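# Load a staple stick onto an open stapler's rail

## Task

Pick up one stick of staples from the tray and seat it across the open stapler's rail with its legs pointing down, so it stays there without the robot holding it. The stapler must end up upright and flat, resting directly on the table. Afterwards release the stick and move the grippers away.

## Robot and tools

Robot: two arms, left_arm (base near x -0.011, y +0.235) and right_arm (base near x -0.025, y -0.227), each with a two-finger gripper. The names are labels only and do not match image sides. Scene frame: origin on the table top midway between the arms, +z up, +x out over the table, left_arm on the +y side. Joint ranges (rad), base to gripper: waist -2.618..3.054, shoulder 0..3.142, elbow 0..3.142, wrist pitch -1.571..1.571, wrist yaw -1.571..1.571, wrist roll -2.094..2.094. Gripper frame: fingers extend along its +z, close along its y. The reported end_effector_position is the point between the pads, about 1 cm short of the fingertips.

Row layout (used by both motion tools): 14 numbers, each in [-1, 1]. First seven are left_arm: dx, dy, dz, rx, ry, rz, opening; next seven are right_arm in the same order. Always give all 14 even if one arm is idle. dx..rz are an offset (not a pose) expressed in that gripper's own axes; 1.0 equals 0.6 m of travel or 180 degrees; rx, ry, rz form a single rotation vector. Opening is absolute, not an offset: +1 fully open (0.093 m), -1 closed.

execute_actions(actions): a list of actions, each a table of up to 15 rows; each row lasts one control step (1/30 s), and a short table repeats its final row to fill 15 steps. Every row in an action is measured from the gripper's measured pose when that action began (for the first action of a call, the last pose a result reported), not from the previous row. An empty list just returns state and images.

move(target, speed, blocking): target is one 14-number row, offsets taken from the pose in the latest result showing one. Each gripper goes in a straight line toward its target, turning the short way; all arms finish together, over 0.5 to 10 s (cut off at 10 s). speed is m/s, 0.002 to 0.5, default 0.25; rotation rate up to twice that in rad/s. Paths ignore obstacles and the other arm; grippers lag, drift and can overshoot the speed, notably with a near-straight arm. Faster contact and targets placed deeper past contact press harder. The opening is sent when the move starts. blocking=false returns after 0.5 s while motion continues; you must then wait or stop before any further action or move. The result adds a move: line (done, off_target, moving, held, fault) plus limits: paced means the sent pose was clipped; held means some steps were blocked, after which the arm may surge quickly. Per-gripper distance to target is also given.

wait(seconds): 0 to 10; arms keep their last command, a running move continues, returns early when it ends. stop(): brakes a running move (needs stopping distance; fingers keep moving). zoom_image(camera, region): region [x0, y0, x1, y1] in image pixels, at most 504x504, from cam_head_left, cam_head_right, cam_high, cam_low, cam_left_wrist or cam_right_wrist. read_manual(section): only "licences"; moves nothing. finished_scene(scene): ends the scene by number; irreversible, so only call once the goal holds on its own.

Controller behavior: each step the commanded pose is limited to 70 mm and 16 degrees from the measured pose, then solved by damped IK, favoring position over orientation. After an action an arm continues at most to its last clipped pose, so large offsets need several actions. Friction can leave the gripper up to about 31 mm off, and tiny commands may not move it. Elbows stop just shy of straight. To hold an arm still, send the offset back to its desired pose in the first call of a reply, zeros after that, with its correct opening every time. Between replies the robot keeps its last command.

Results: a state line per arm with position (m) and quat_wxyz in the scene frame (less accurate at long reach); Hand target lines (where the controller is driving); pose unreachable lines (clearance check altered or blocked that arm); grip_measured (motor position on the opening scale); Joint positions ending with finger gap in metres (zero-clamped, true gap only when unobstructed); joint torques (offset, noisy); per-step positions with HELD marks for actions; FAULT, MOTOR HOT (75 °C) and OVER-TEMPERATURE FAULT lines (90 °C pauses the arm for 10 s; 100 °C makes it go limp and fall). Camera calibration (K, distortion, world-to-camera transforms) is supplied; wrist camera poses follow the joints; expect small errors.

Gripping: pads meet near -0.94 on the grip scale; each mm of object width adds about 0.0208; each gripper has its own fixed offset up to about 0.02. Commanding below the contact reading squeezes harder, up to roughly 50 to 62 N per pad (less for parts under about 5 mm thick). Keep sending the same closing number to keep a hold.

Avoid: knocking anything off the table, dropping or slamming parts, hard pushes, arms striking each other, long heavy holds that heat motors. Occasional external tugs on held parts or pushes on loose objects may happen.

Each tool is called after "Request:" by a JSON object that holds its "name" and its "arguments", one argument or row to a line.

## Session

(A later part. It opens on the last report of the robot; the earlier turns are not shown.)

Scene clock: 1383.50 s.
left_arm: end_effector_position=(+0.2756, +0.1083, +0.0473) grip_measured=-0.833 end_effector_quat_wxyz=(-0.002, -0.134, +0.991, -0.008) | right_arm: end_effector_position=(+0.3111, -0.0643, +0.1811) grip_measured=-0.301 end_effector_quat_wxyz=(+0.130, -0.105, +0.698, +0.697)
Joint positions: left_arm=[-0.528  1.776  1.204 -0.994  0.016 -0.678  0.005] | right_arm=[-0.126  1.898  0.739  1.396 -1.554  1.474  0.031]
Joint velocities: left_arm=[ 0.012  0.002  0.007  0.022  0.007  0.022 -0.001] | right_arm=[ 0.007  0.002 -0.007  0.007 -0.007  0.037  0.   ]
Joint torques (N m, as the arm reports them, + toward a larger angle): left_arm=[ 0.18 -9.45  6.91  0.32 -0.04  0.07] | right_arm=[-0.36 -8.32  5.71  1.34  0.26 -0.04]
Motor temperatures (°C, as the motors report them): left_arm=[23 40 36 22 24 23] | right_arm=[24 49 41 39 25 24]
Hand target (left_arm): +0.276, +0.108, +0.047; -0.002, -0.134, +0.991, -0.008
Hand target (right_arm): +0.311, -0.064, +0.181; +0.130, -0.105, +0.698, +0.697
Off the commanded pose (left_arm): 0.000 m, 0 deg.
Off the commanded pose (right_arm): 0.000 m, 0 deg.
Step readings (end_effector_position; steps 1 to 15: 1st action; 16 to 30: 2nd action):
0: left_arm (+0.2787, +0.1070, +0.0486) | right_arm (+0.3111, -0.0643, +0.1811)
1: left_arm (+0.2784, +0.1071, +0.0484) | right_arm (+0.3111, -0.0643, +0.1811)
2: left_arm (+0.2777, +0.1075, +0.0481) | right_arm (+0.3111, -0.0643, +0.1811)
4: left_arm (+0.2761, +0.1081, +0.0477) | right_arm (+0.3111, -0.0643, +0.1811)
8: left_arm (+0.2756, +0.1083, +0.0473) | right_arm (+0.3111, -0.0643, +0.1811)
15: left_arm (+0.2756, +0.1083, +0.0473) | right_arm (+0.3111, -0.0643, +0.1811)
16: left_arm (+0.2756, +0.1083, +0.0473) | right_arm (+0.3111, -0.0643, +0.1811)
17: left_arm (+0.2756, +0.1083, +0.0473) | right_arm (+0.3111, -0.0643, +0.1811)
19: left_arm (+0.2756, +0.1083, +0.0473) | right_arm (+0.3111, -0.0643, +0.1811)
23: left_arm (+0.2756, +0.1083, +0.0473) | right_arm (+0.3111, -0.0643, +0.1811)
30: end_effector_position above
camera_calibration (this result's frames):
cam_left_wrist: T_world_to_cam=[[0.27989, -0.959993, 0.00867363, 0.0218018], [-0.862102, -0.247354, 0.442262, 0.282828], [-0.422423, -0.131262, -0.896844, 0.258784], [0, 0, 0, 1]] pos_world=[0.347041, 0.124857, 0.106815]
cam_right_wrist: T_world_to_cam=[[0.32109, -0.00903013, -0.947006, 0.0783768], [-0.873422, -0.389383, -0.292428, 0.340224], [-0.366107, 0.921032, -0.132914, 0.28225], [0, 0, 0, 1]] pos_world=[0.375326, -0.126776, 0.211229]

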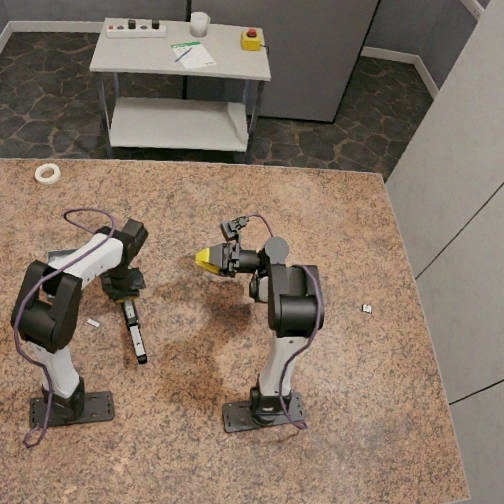

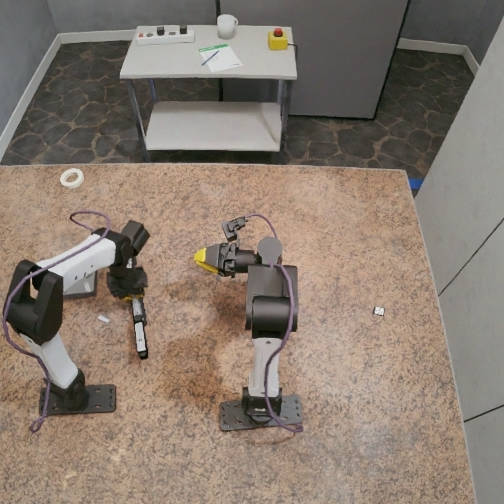

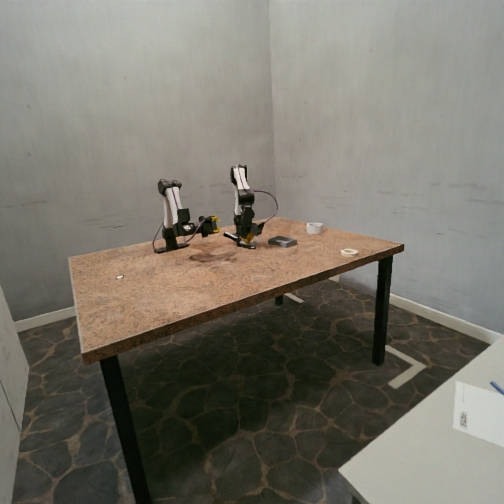

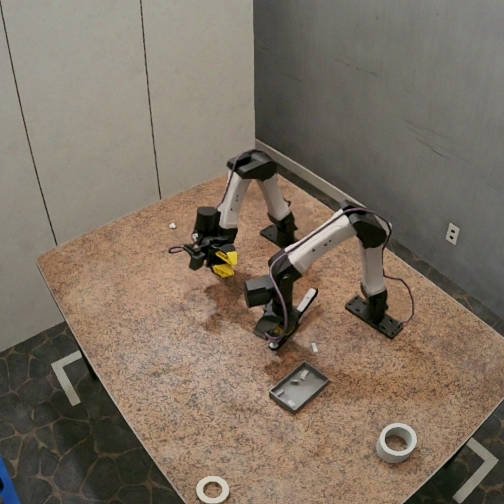

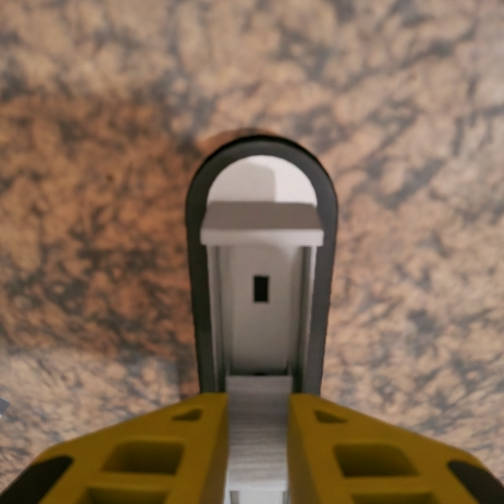

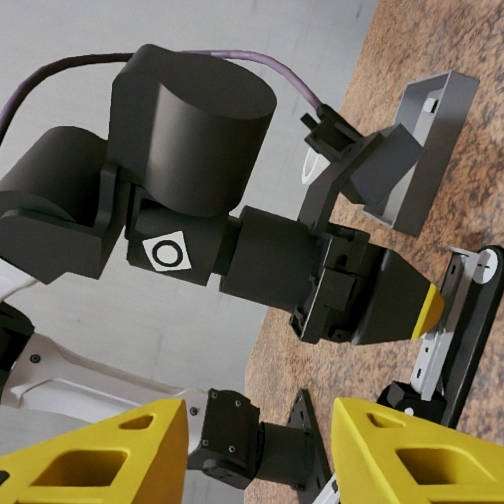

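Request:
{"name": "execute_actions", "arguments": {
  "actions": [
    [[0.002,0.0015,0.011,0,0,0,-0.85,0,0,0,0,0,0,-0.3]],
    [[0,0,0,0,0,0,-0.85,0,0,0,0,0,0,-0.3]]
  ]
}}

Request:
{"name": "zoom_image", "arguments": {
  "camera": "cam_left_wrist",
  "region": [170,250,350,504]
}}

Scene clock: 1389.90 s.
left_arm: end_effector_position=(+0.2764, +0.1080, +0.0451) grip_measured=-0.833 end_effector_quat_wxyz=(+0.001, -0.134, +0.991, -0.010) | right_arm: end_effector_position=(+0.3111, -0.0643, +0.1811) grip_measured=-0.301 end_effector_quat_wxyz=(+0.130, -0.105, +0.698, +0.697)
Joint positions: left_arm=[-0.528  1.776  1.195 -0.978  0.016 -0.678  0.005] | right_arm=[-0.126  1.898  0.739  1.396 -1.554  1.474  0.031]
Joint velocities: left_arm=[ 0.002 -0.012  0.002 -0.022  0.037  0.022  0.001] | right_arm=[ 0.002  0.007 -0.007 -0.037 -0.051  0.007  0.   ]
Joint torques (N m, as the arm reports them, + toward a larger angle): left_arm=[ 0.16 -9.45  6.9   0.32 -0.03  0.04] | right_arm=[-0.25 -8.35  5.76  1.31  0.22 -0.05]
Motor temperatures (°C, as the motors report them): left_arm=[23 40 36 22 24 23] | right_arm=[24 49 41 39 25 24]
Hand target (left_arm): +0.276, +0.108, +0.045; +0.001, -0.134, +0.991, -0.010
Hand target (right_arm): +0.311, -0.064, +0.181; +0.130, -0.105, +0.698, +0.697
Off the commanded pose (left_arm): 0.000 m, 0 deg.
Off the commanded pose (right_arm): 0.000 m, 0 deg.
Step readings (end_effector_position; steps 1 to 15: 1st action; 16 to 30: 2nd action):
0: left_arm (+0.2756, +0.1083, +0.0473) | right_arm (+0.3111, -0.0643, +0.1811)
1: left_arm (+0.2758, +0.1083, +0.0470) | right_arm (+0.3111, -0.0643, +0.1811)
2: left_arm (+0.2759, +0.1082, +0.0465) | right_arm (+0.3111, -0.0643, +0.1811)
4: left_arm (+0.2757, +0.1083, +0.0455) | right_arm (+0.3111, -0.0643, +0.1811)
8: left_arm (+0.2761, +0.1081, +0.0451) | right_arm (+0.3111, -0.0643, +0.1811)
15: left_arm (+0.2764, +0.1080, +0.0451) | right_arm (+0.3111, -0.0643, +0.1811)
16: left_arm (+0.2764, +0.1080, +0.0451) | right_arm (+0.3111, -0.0643, +0.1811)
17: left_arm (+0.2764, +0.1080, +0.0451) | right_arm (+0.3111, -0.0643, +0.1811)
19: left_arm (+0.2764, +0.1080, +0.0451) | right_arm (+0.3111, -0.0643, +0.1811)
23: left_arm (+0.2764, +0.1080, +0.0451) | right_arm (+0.3111, -0.0643, +0.1811)
30: end_effector_position above
camera_calibration (this result's frames):
cam_left_wrist: T_world_to_cam=[[0.279822, -0.959963, 0.0130572, 0.0210631], [-0.864874, -0.246153, 0.437495, 0.285262], [-0.416765, -0.133713, -0.899126, 0.255946], [0, 0, 0, 1]] pos_world=[0.347491, 0.124661, 0.105052]
cam_right_wrist: T_world_to_cam=[[0.32109, -0.00903013, -0.947006, 0.0783768], [-0.873422, -0.389383, -0.292428, 0.340224], [-0.366107, 0.921032, -0.132914, 0.28225], [0, 0, 0, 1]] pos_world=[0.375326, -0.126776, 0.211229]

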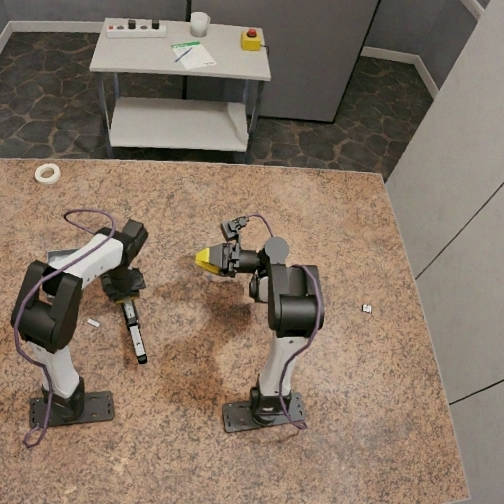

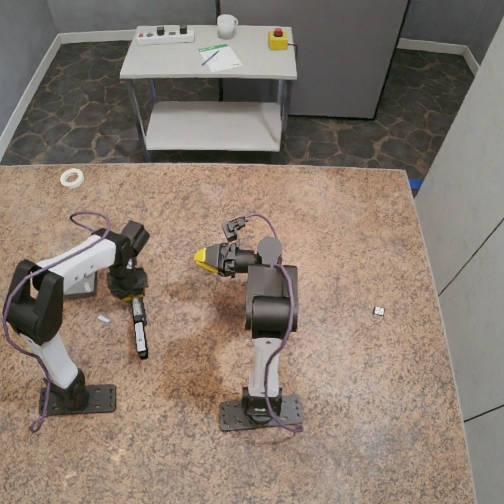

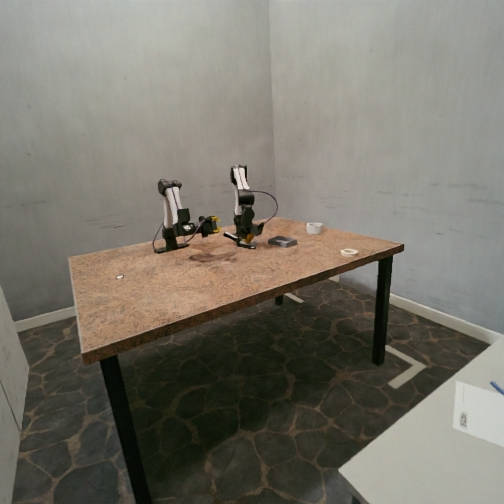

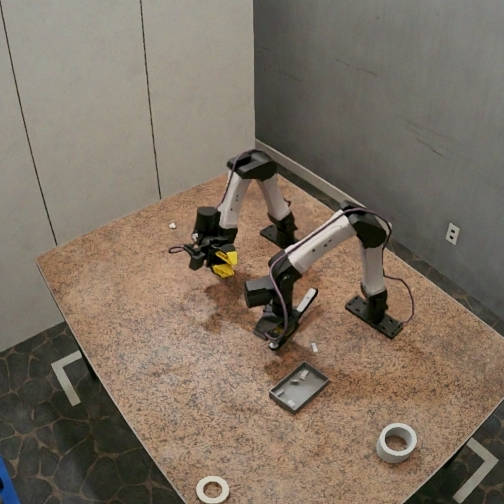

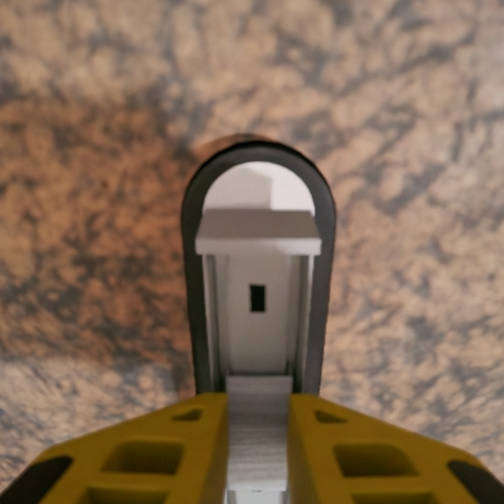

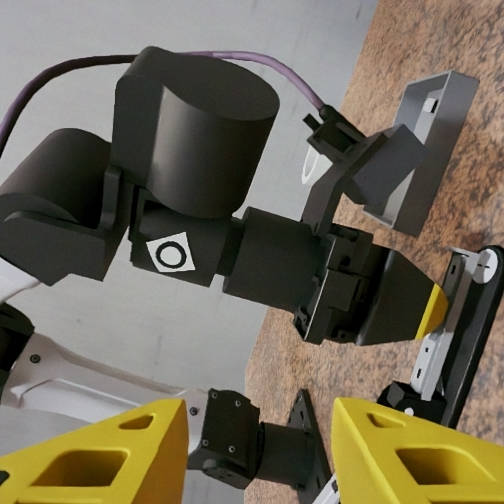

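Region (170, 250, 350, 504) of cam_left_wrist's 504x504 image, scaled by 1.984, with more detail than that image has; it fills the left 357 columns of this view, and the rest is white.

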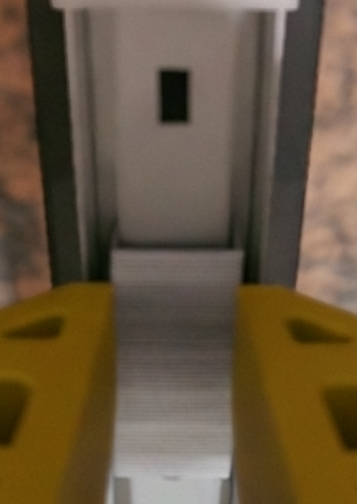

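Request:
{"name": "execute_actions", "arguments": {
  "actions": [
    [[0.0055,0.0045,0,0,0,0,-0.85,0,0,0,0,0,0,-0.3]],
    [[0,0,0,0,0,0,-0.85,0,0,0,0,0,0,-0.3]]
  ]
}}

Request:
{"name": "zoom_image", "arguments": {
  "camera": "cam_left_wrist",
  "region": [170,250,350,504]
}}

Scene clock: 1396.23 s.
left_arm: end_effector_position=(+0.2764, +0.1080, +0.0451) grip_measured=-0.833 end_effector_quat_wxyz=(+0.001, -0.134, +0.991, -0.010) | right_arm: end_effector_position=(+0.3111, -0.0643, +0.1811) grip_measured=-0.301 end_effector_quat_wxyz=(+0.130, -0.105, +0.698, +0.697)
Joint positions: left_arm=[-0.528  1.776  1.195 -0.978  0.016 -0.678  0.005] | right_arm=[-0.126  1.898  0.739  1.396 -1.554  1.474  0.031]
Joint velocities: left_arm=[-0.002 -0.002 -0.007  0.037 -0.051  0.007 -0.001] | right_arm=[-0.002 -0.007 -0.007 -0.007 -0.051 -0.007 -0.001]
Joint torques (N m, as the arm reports them, + toward a larger angle): left_arm=[ 0.21 -9.33  6.88  0.31 -0.02  0.05] | right_arm=[-0.3  -8.43  5.77  1.31  0.21 -0.04]
Motor temperatures (°C, as the motors report them): left_arm=[23 40 36 22 24 23] | right_arm=[24 49 41 39 25 24]
Hand target (left_arm): +0.276, +0.108, +0.045; +0.001, -0.134, +0.991, -0.010
Hand target (right_arm): +0.311, -0.064, +0.181; +0.130, -0.105, +0.698, +0.697
Off the commanded pose (left_arm): 0.000 m, 0 deg.
Off the commanded pose (right_arm): 0.000 m, 0 deg.
Step readings (end_effector_position; steps 1 to 15: 1st action; 16 to 30: 2nd action):
0: left_arm (+0.2764, +0.1080, +0.0451) | right_arm (+0.3111, -0.0643, +0.1811)
1: left_arm (+0.2764, +0.1080, +0.0451) | right_arm (+0.3111, -0.0643, +0.1811)
2: left_arm (+0.2764, +0.1080, +0.0451) | right_arm (+0.3111, -0.0643, +0.1811)
4: left_arm (+0.2764, +0.1080, +0.0451) | right_arm (+0.3111, -0.0643, +0.1811)
8: left_arm (+0.2764, +0.1080, +0.0451) | right_arm (+0.3111, -0.0643, +0.1811)
15: left_arm (+0.2764, +0.1080, +0.0451) | right_arm (+0.3111, -0.0643, +0.1811)
16: left_arm (+0.2764, +0.1080, +0.0451) | right_arm (+0.3111, -0.0643, +0.1811)
17: left_arm (+0.2764, +0.1080, +0.0451) | right_arm (+0.3111, -0.0643, +0.1811)
19: left_arm (+0.2764, +0.1080, +0.0451) | right_arm (+0.3111, -0.0643, +0.1811)
23: left_arm (+0.2764, +0.1080, +0.0451) | right_arm (+0.3111, -0.0643, +0.1811)
30: end_effector_position above
camera_calibration (this result's frames):
cam_left_wrist: T_world_to_cam=[[0.279822, -0.959963, 0.0130572, 0.0210631], [-0.864874, -0.246153, 0.437495, 0.285262], [-0.416765, -0.133713, -0.899126, 0.255946], [0, 0, 0, 1]] pos_world=[0.347491, 0.124661, 0.105052]
cam_right_wrist: T_world_to_cam=[[0.32109, -0.00903013, -0.947006, 0.0783768], [-0.873422, -0.389383, -0.292428, 0.340224], [-0.366107, 0.921032, -0.132914, 0.28225], [0, 0, 0, 1]] pos_world=[0.375326, -0.126776, 0.211229]

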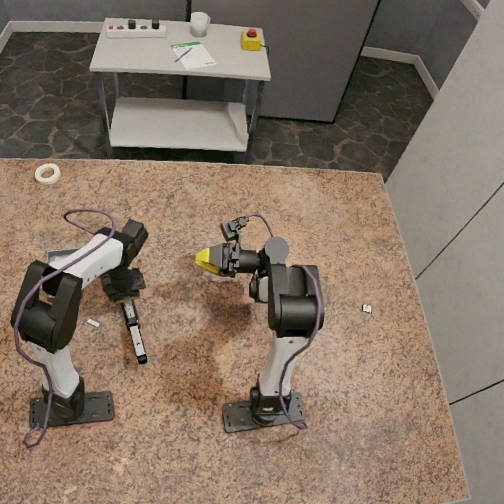

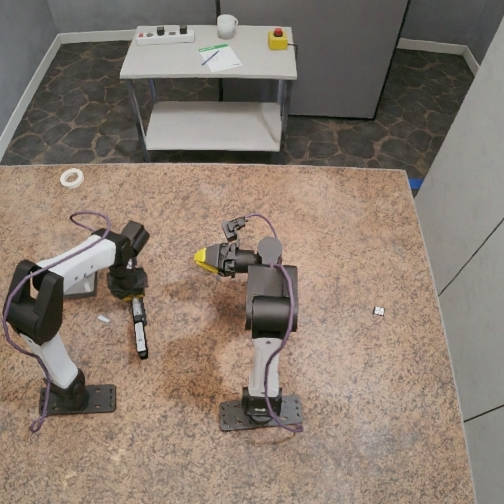

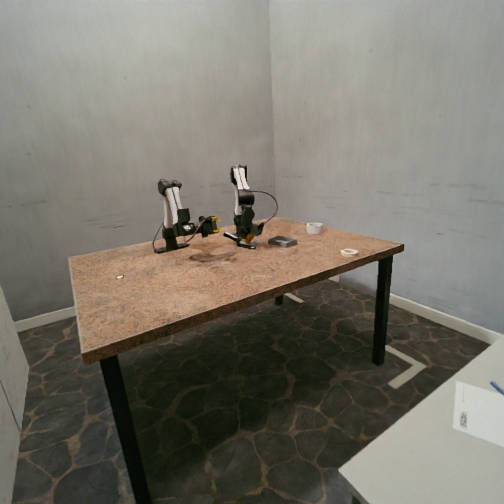

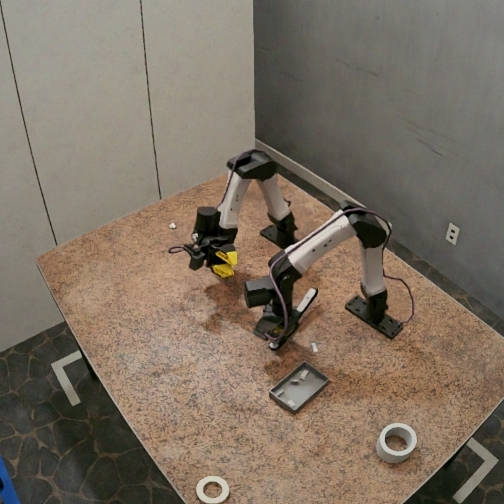

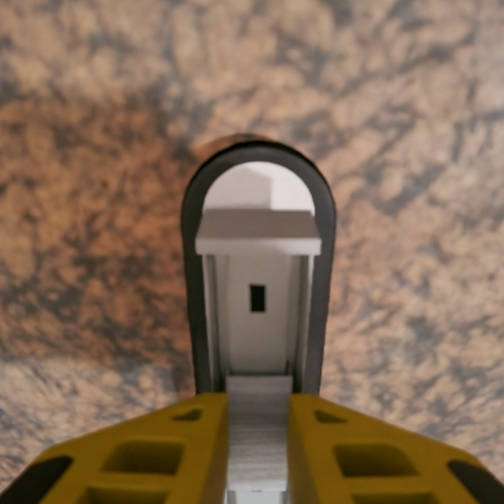

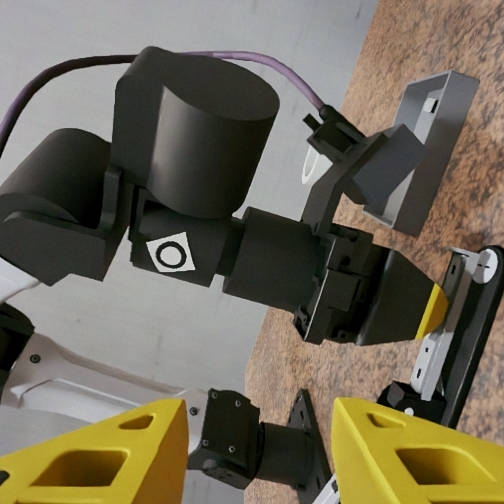

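Region (170, 250, 350, 504) of cam_left_wrist's 504x504 image, scaled by 1.984, with more detail than that image has; it fills the left 357 columns of this view, and the rest is white.

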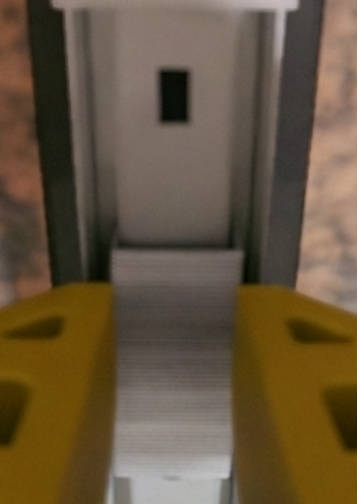

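Request:
{"name": "execute_actions", "arguments": {
  "actions": [
    [[0.007,0.0057,0,0,0,0,-0.85,0,0,0,0,0,0,-0.3]],
    [[0,0,0,0,0,0,-0.85,0,0,0,0,0,0,-0.3]]
  ]
}}

Request:
{"name": "zoom_image", "arguments": {
  "camera": "cam_left_wrist",
  "region": [170,250,350,504]
}}

Scene clock: 1403.30 s.
left_arm: end_effector_position=(+0.2753, +0.1082, +0.0446) grip_measured=-0.833 end_effector_quat_wxyz=(+0.000, -0.134, +0.991, -0.011) | right_arm: end_effector_position=(+0.3111, -0.0643, +0.1811) grip_measured=-0.301 end_effector_quat_wxyz=(+0.130, -0.105, +0.698, +0.697)
Joint positions: left_arm=[-0.528  1.772  1.187 -0.975  0.018 -0.678  0.005] | right_arm=[-0.126  1.898  0.739  1.396 -1.554  1.474  0.031]
Joint velocities: left_arm=[-0.007 -0.012 -0.007  0.081  0.007 -0.051  0.001] | right_arm=[ 0.007 -0.022 -0.002 -0.037  0.022  0.066  0.001]
Joint torques (N m, as the arm reports them, + toward a larger angle): left_arm=[ 0.13 -9.39  6.84  0.33 -0.01  0.05] | right_arm=[-0.4  -8.48  5.96  1.31  0.23 -0.04]
Motor temperatures (°C, as the motors report them): left_arm=[23 40 36 22 24 23] | right_arm=[24 49 41 39 25 24]
Hand target (left_arm): +0.275, +0.108, +0.045; +0.000, -0.134, +0.991, -0.011
Hand target (right_arm): +0.311, -0.064, +0.181; +0.130, -0.105, +0.698, +0.697
Off the commanded pose (left_arm): 0.000 m, 0 deg.
Off the commanded pose (right_arm): 0.000 m, 0 deg.
Step readings (end_effector_position; steps 1 to 15: 1st action; 16 to 30: 2nd action):
0: left_arm (+0.2764, +0.1080, +0.0451) | right_arm (+0.3111, -0.0643, +0.1811)
1: left_arm (+0.2763, +0.1081, +0.0450) | right_arm (+0.3111, -0.0643, +0.1811)
2: left_arm (+0.2757, +0.1083, +0.0448) | right_arm (+0.3111, -0.0643, +0.1811)
4: left_arm (+0.2752, +0.1083, +0.0446) | right_arm (+0.3111, -0.0643, +0.1811)
8: left_arm (+0.2753, +0.1082, +0.0446) | right_arm (+0.3111, -0.0643, +0.1811)
15: left_arm (+0.2753, +0.1082, +0.0446) | right_arm (+0.3111, -0.0643, +0.1811)
16: left_arm (+0.2753, +0.1082, +0.0446) | right_arm (+0.3111, -0.0643, +0.1811)
17: left_arm (+0.2753, +0.1082, +0.0446) | right_arm (+0.3111, -0.0643, +0.1811)
19: left_arm (+0.2753, +0.1082, +0.0446) | right_arm (+0.3111, -0.0643, +0.1811)
23: left_arm (+0.2753, +0.1082, +0.0446) | right_arm (+0.3111, -0.0643, +0.1811)
30: end_effector_position above
camera_calibration (this result's frames):
cam_left_wrist: T_world_to_cam=[[0.279804, -0.959944, 0.0147185, 0.0215403], [-0.864919, -0.245393, 0.437833, 0.284441], [-0.416684, -0.135238, -0.898936, 0.255179], [0, 0, 0, 1]] pos_world=[0.346321, 0.124987, 0.104535]
cam_right_wrist: T_world_to_cam=[[0.32109, -0.00903013, -0.947006, 0.0783768], [-0.873422, -0.389383, -0.292428, 0.340224], [-0.366107, 0.921032, -0.132914, 0.28225], [0, 0, 0, 1]] pos_world=[0.375326, -0.126776, 0.211229]

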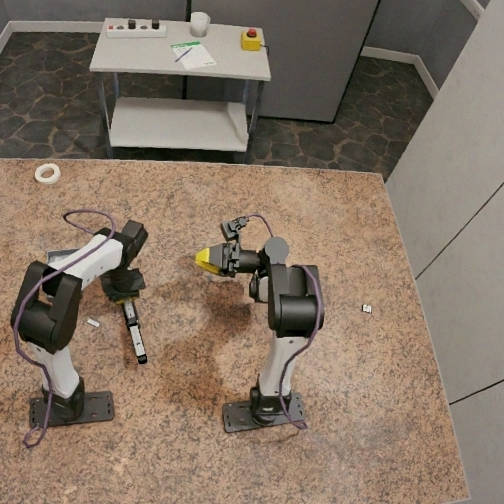

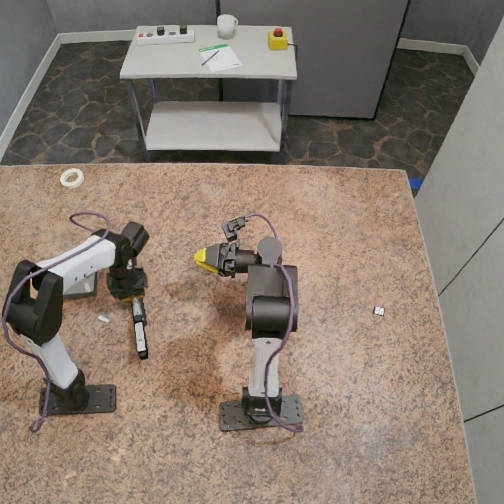

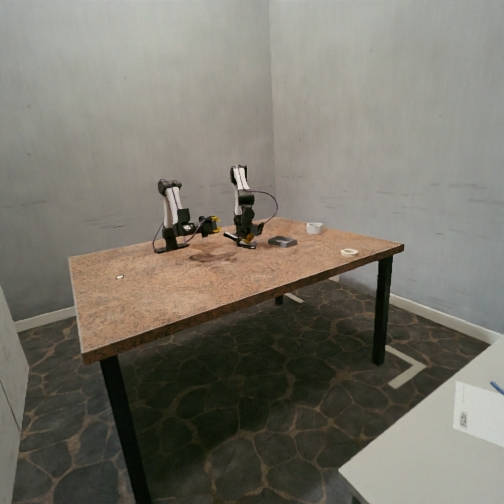

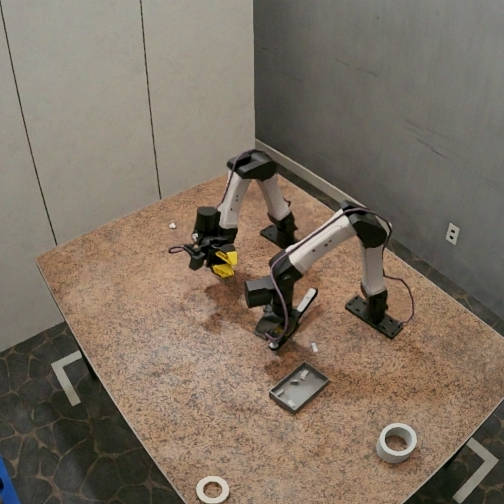

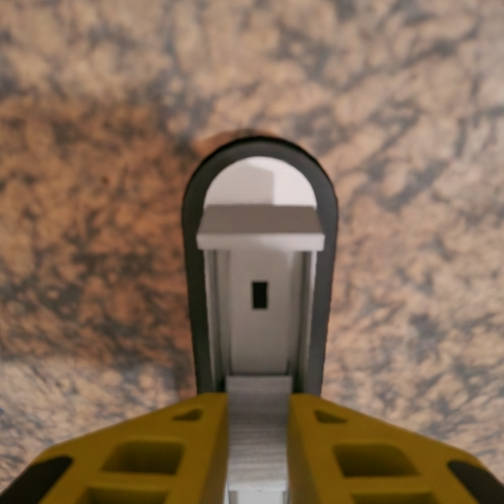

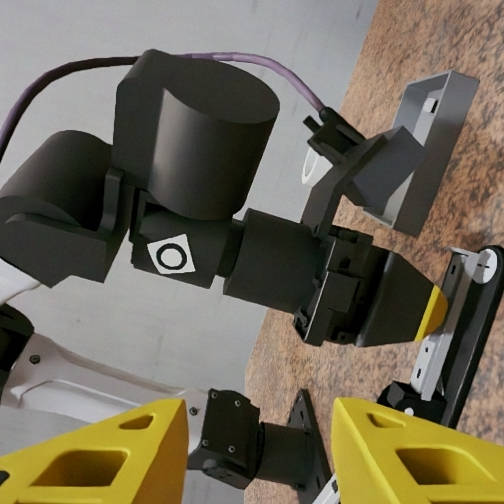

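Region (170, 250, 350, 504) of cam_left_wrist's 504x504 image, scaled by 1.984, with more detail than that image has; it fills the left 357 columns of this view, and the rest is white.

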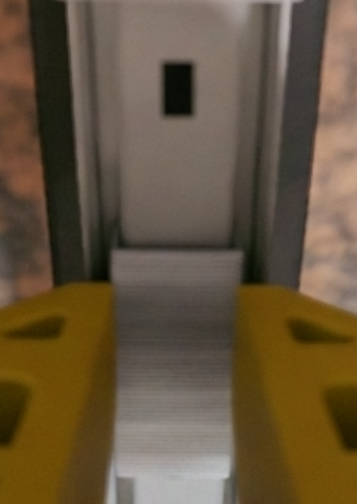

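Centred. Release.

Request:
{"name": "execute_actions", "arguments": {
  "actions": [
    [[0,0,0,0,0,0,-0.72,0,0,0,0,0,0,-0.3]],
    [[0,0,0,0,0,0,-0.62,0,0,0,0,0,0,-0.3]]
  ]
}}

Request:
{"name": "move", "arguments": {
  "target": [0,0,-0.1,0,0,0,-0.62,0,0,0,0,0,0,-0.3],
  "speed": 0.05
}}

Request:
{"name": "zoom_image", "arguments": {
  "camera": "cam_left_wrist",
  "region": [150,200,370,504]
}}

Request:
{"name": "zoom_image", "arguments": {
  "camera": "cam_right_wrist",
  "region": [350,200,504,450]
}}

Scene clock: 1414.10 s.
left_arm: end_effector_position=(+0.2753, +0.1082, +0.0446) grip_measured=-0.622 end_effector_quat_wxyz=(+0.000, -0.134, +0.991, -0.011) | right_arm: end_effector_position=(+0.3111, -0.0643, +0.1811) grip_measured=-0.301 end_effector_quat_wxyz=(+0.130, -0.105, +0.698, +0.697)
Joint positions: left_arm=[-0.528  1.772  1.187 -0.975  0.018 -0.678  0.015] | right_arm=[-0.126  1.898  0.739  1.396 -1.554  1.474  0.031]
Joint velocities: left_arm=[-0.007 -0.022 -0.002  0.037  0.007  0.007 -0.   ] | right_arm=[-0.012 -0.012 -0.012 -0.037 -0.051  0.081  0.001]
Joint torques (N m, as the arm reports them, + toward a larger angle): left_arm=[ 0.18 -9.38  6.84  0.32 -0.02  0.05] | right_arm=[-0.44 -8.39  5.69  1.3   0.24 -0.03]
Motor temperatures (°C, as the motors report them): left_arm=[23 41 36 22 24 23] | right_arm=[24 49 41 39 25 24]
Hand target (left_arm): +0.275, +0.108, +0.045; +0.000, -0.134, +0.991, -0.011
Hand target (right_arm): +0.311, -0.064, +0.181; +0.130, -0.105, +0.698, +0.697
Off the commanded pose (left_arm): 0.000 m, 0 deg.
Off the commanded pose (right_arm): 0.000 m, 0 deg.
Step readings (end_effector_position; steps 1 to 15: 1st action; 16 to 30: 2nd action):
0: left_arm (+0.2753, +0.1082, +0.0446) | right_arm (+0.3111, -0.0643, +0.1811)
1: left_arm (+0.2753, +0.1082, +0.0446) | right_arm (+0.3111, -0.0643, +0.1811)
2: left_arm (+0.2753, +0.1082, +0.0446) | right_arm (+0.3111, -0.0643, +0.1811)
4: left_arm (+0.2753, +0.1082, +0.0446) | right_arm (+0.3111, -0.0643, +0.1811)
8: left_arm (+0.2753, +0.1082, +0.0446) | right_arm (+0.3111, -0.0643, +0.1811)
15: left_arm (+0.2753, +0.1082, +0.0446) | right_arm (+0.3111, -0.0643, +0.1811)
16: left_arm (+0.2753, +0.1082, +0.0446) | right_arm (+0.3111, -0.0643, +0.1811)
17: left_arm (+0.2753, +0.1082, +0.0446) | right_arm (+0.3111, -0.0643, +0.1811)
19: left_arm (+0.2753, +0.1082, +0.0446) | right_arm (+0.3111, -0.0643, +0.1811)
23: left_arm (+0.2753, +0.1082, +0.0446) | right_arm (+0.3111, -0.0643, +0.1811)
30: end_effector_position above
camera_calibration (this result's frames):
cam_left_wrist: T_world_to_cam=[[0.279804, -0.959944, 0.0147185, 0.0215403], [-0.864919, -0.245393, 0.437833, 0.284441], [-0.416684, -0.135238, -0.898936, 0.255179], [0, 0, 0, 1]] pos_world=[0.346321, 0.124987, 0.104535]
cam_right_wrist: T_world_to_cam=[[0.32109, -0.00903013, -0.947006, 0.0783768], [-0.873422, -0.389383, -0.292428, 0.340224], [-0.366107, 0.921032, -0.132914, 0.28225], [0, 0, 0, 1]] pos_world=[0.375326, -0.126776, 0.211229]

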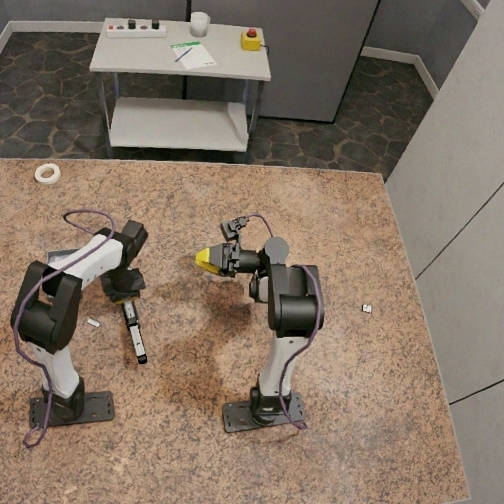

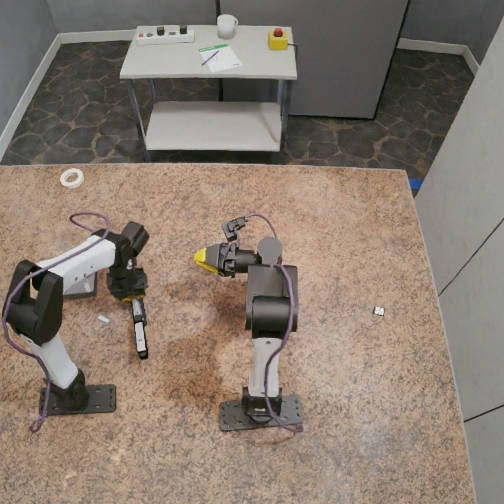

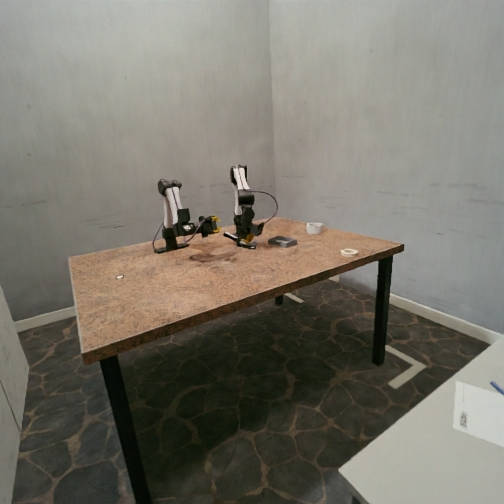

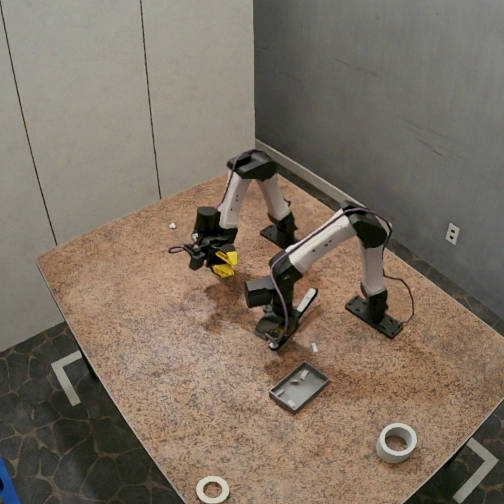

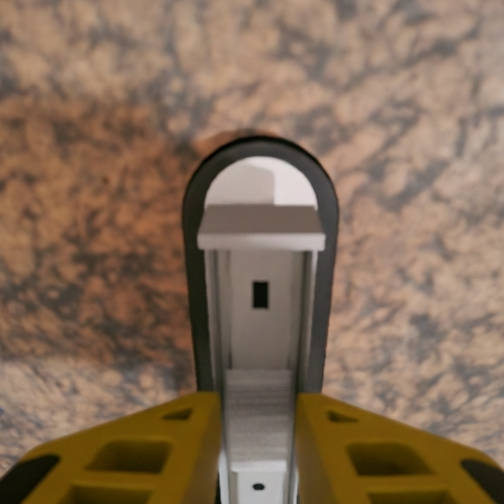

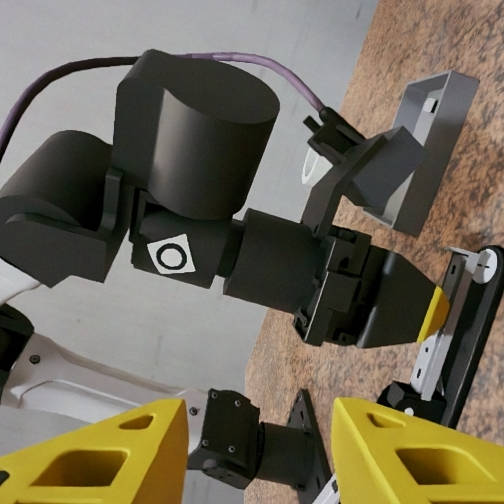

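Scene clock: 1415.77 s.
left_arm: end_effector_position=(+0.2725, +0.1094, +0.0968) grip_measured=-0.622 end_effector_quat_wxyz=(-0.008, -0.134, +0.991, -0.005) | right_arm: end_effector_position=(+0.3111, -0.0643, +0.1811) grip_measured=-0.301 end_effector_quat_wxyz=(+0.130, -0.105, +0.698, +0.697)
Joint positions: left_arm=[-0.528  1.731  1.352 -1.2    0.018 -0.678  0.015] | right_arm=[-0.126  1.898  0.739  1.396 -1.554  1.474  0.031]
Joint velocities: left_arm=[ 0.007  0.002 -0.012 -0.081  0.007  0.051  0.001] | right_arm=[-0.032  0.012 -0.002 -0.022 -0.007 -0.095  0.   ]
Joint torques (N m, as the arm reports them, + toward a larger angle): left_arm=[  0.38 -10.47   8.72   0.23   0.     0.06] | right_arm=[-0.52 -8.37  5.67  1.33  0.24  0.  ]
Motor temperatures (°C, as the motors report them): left_arm=[23 41 36 22 24 23] | right_arm=[24 49 41 39 25 24]
Hand target (left_arm): +0.275, +0.109, +0.105; +0.001, -0.134, +0.991, -0.011
Hand target (right_arm): +0.311, -0.064, +0.181; +0.130, -0.105, +0.698, +0.697
Off the commanded pose (left_arm): 0.008 m, 1 deg.
Off the commanded pose (right_arm): 0.000 m, 0 deg.
move: done
camera_calibration (this result's frames):
cam_left_wrist: T_world_to_cam=[[0.279956, -0.960011, 0.00205408, 0.0239014], [-0.856824, -0.248899, 0.451554, 0.256367], [-0.432986, -0.128176, -0.892241, 0.30404], [0, 0, 0, 1]] pos_world=[0.344615, 0.125726, 0.155465]
cam_right_wrist: T_world_to_cam=[[0.32109, -0.00903013, -0.947006, 0.0783768], [-0.873422, -0.389383, -0.292428, 0.340224], [-0.366107, 0.921032, -0.132914, 0.28225], [0, 0, 0, 1]] pos_world=[0.375326, -0.126776, 0.211229]

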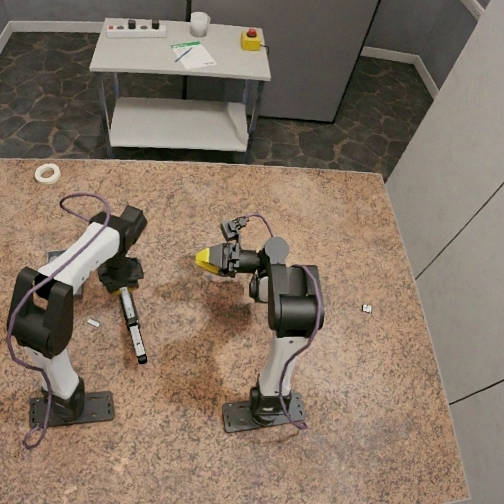

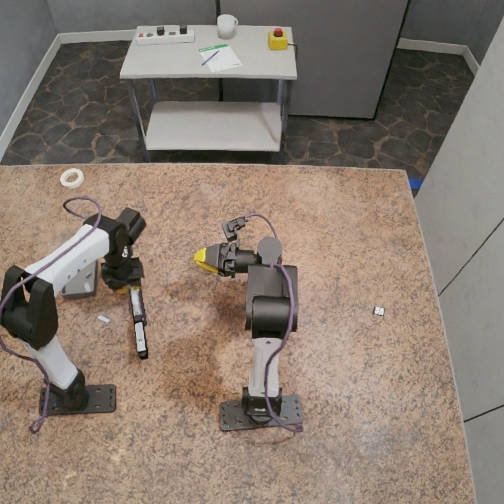

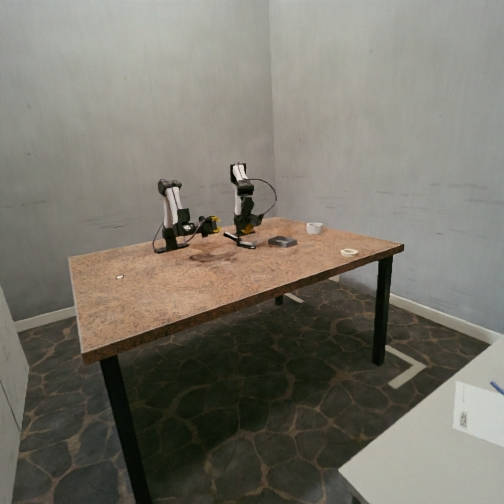

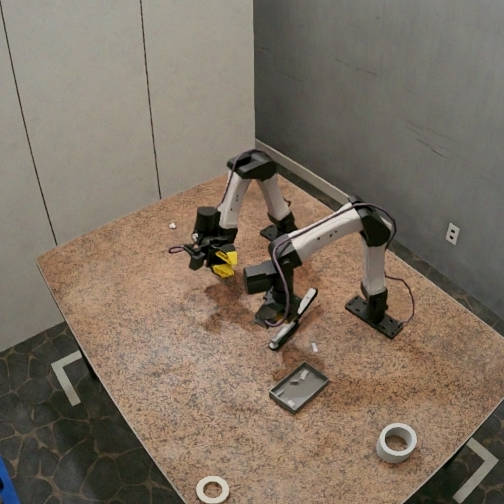

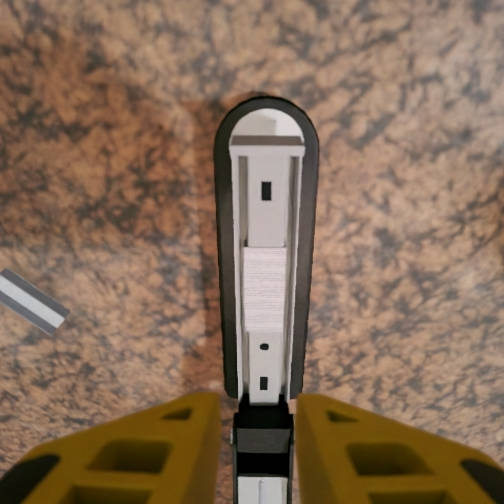

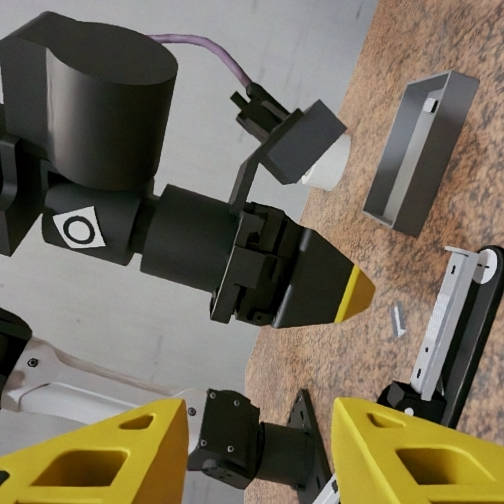

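Region (150, 200, 370, 504) of cam_left_wrist's 504x504 image, scaled by 1.658, with more detail than that image has; it fills the left 365 columns of this view, and the rest is white.

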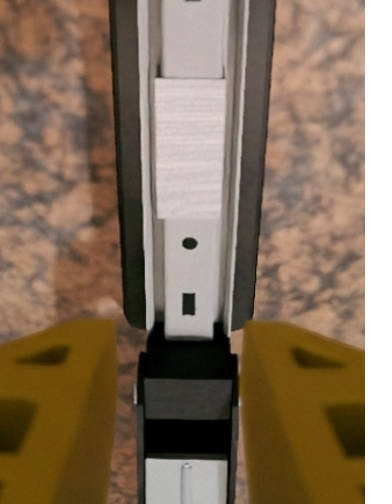

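Region (350, 200, 504, 450) of cam_right_wrist's 504x504 image, scaled by 2.016, with more detail than that image has; it fills the left 310 columns of this view, and the rest is white.

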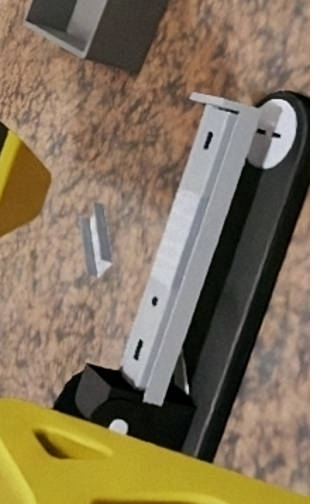

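Seated. Retreat left up and to +y (y_g ≈ +y).

Request:
{"name": "move", "arguments": {
  "target": [0.05,0.2,-0.1,0,0,0,-0.3,0,0,-0.12,0,0,0,-0.3]
}}

Request:
{"name": "finished_scene", "arguments": {
  "scene": 1
}}

Scene clock: 1421.60 s.
left_arm: end_effector_position=(+0.2178, +0.2156, +0.1582) grip_measured=-0.302 end_effector_quat_wxyz=(-0.002, -0.135, +0.991, -0.004) | right_arm: end_effector_position=(+0.3158, -0.1361, +0.1813) grip_measured=-0.301 end_effector_quat_wxyz=(+0.204, -0.026, +0.705, +0.678)
Joint positions: left_arm=[-0.199  1.415  1.279 -1.437  0.008 -0.351  0.031] | right_arm=[-0.346  1.83   0.641  1.422 -1.555  1.474  0.031]
Joint velocities: left_arm=[-0.017  0.022  0.002  0.037 -0.007  0.007  0.   ] | right_arm=[-0.007 -0.002 -0.002  0.022 -0.007 -0.007 -0.001]
Joint torques (N m, as the arm reports them, + toward a larger angle): left_arm=[ 1.05 -6.48  6.41  0.24 -0.06  0.12] | right_arm=[-0.67 -8.51  3.52  1.4   0.13 -0.06]
Motor temperatures (°C, as the motors report them): left_arm=[23 41 36 22 24 23] | right_arm=[24 49 41 39 25 24]
Hand target (left_arm): +0.214, +0.219, +0.158; -0.006, -0.134, +0.991, -0.002
Hand target (right_arm): +0.309, -0.136, +0.180; +0.203, -0.030, +0.706, +0.678
Off the commanded pose (left_arm): 0.006 m, 1 deg.
Off the commanded pose (right_arm): 0.007 m, 13 deg.
joint sent to its limit (right arm) — the command would take joint 5 (wrist yaw) past its lower limit, so that joint was sent only as far as its limit.
move: off_target (right_arm)
camera_calibration (this result's frames):
cam_left_wrist: T_world_to_cam=[[0.28175, -0.959488, 0.000741253, 0.140742], [-0.861422, -0.252613, 0.440613, 0.211727], [-0.422575, -0.124781, -0.897697, 0.346612], [0, 0, 0, 1]] pos_world=[0.289202, 0.231776, 0.217759]
cam_right_wrist: T_world_to_cam=[[0.306802, -0.0778273, -0.948586, 0.0718103], [-0.938645, -0.189708, -0.288022, 0.363368], [-0.157538, 0.978751, -0.131255, 0.291827], [0, 0, 0, 1]] pos_world=[0.365016, -0.211104, 0.21108]

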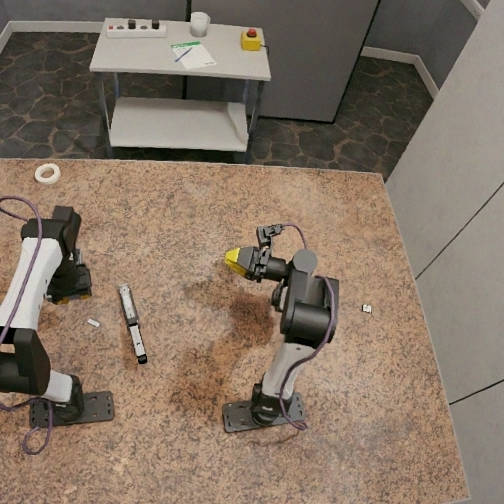

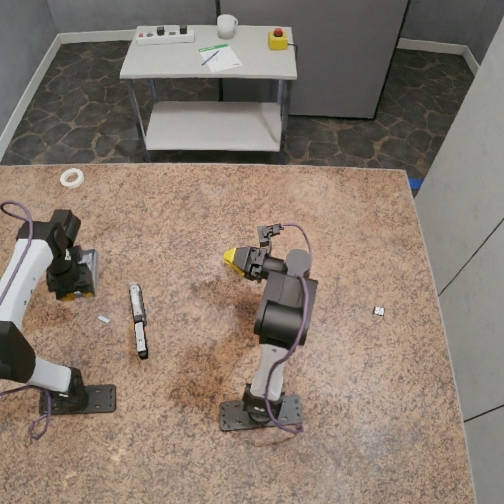

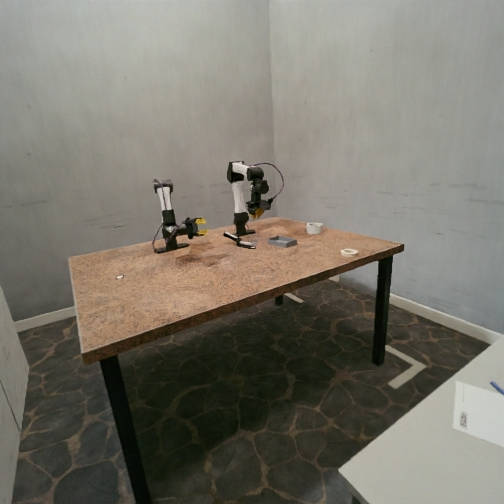

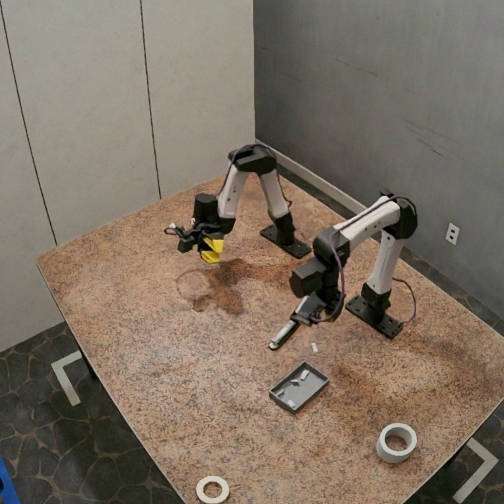

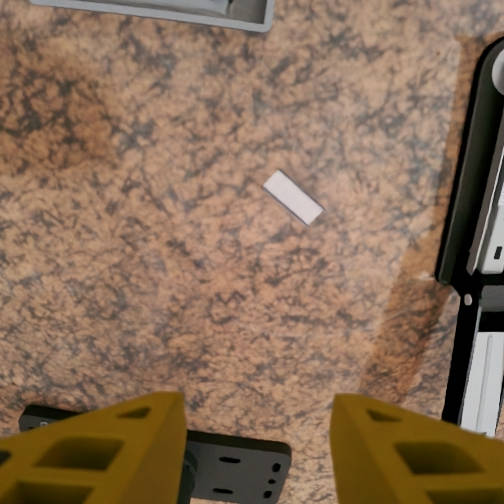

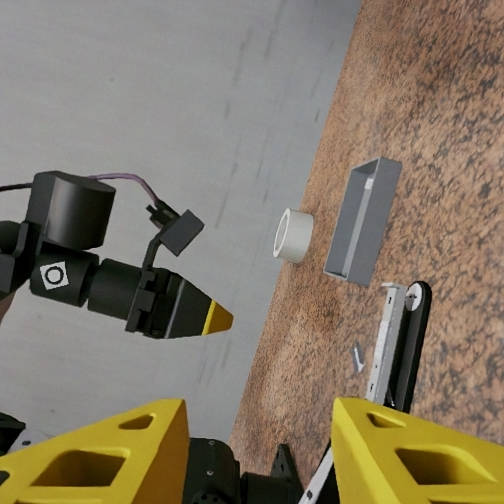

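The scene is finished: the task was done.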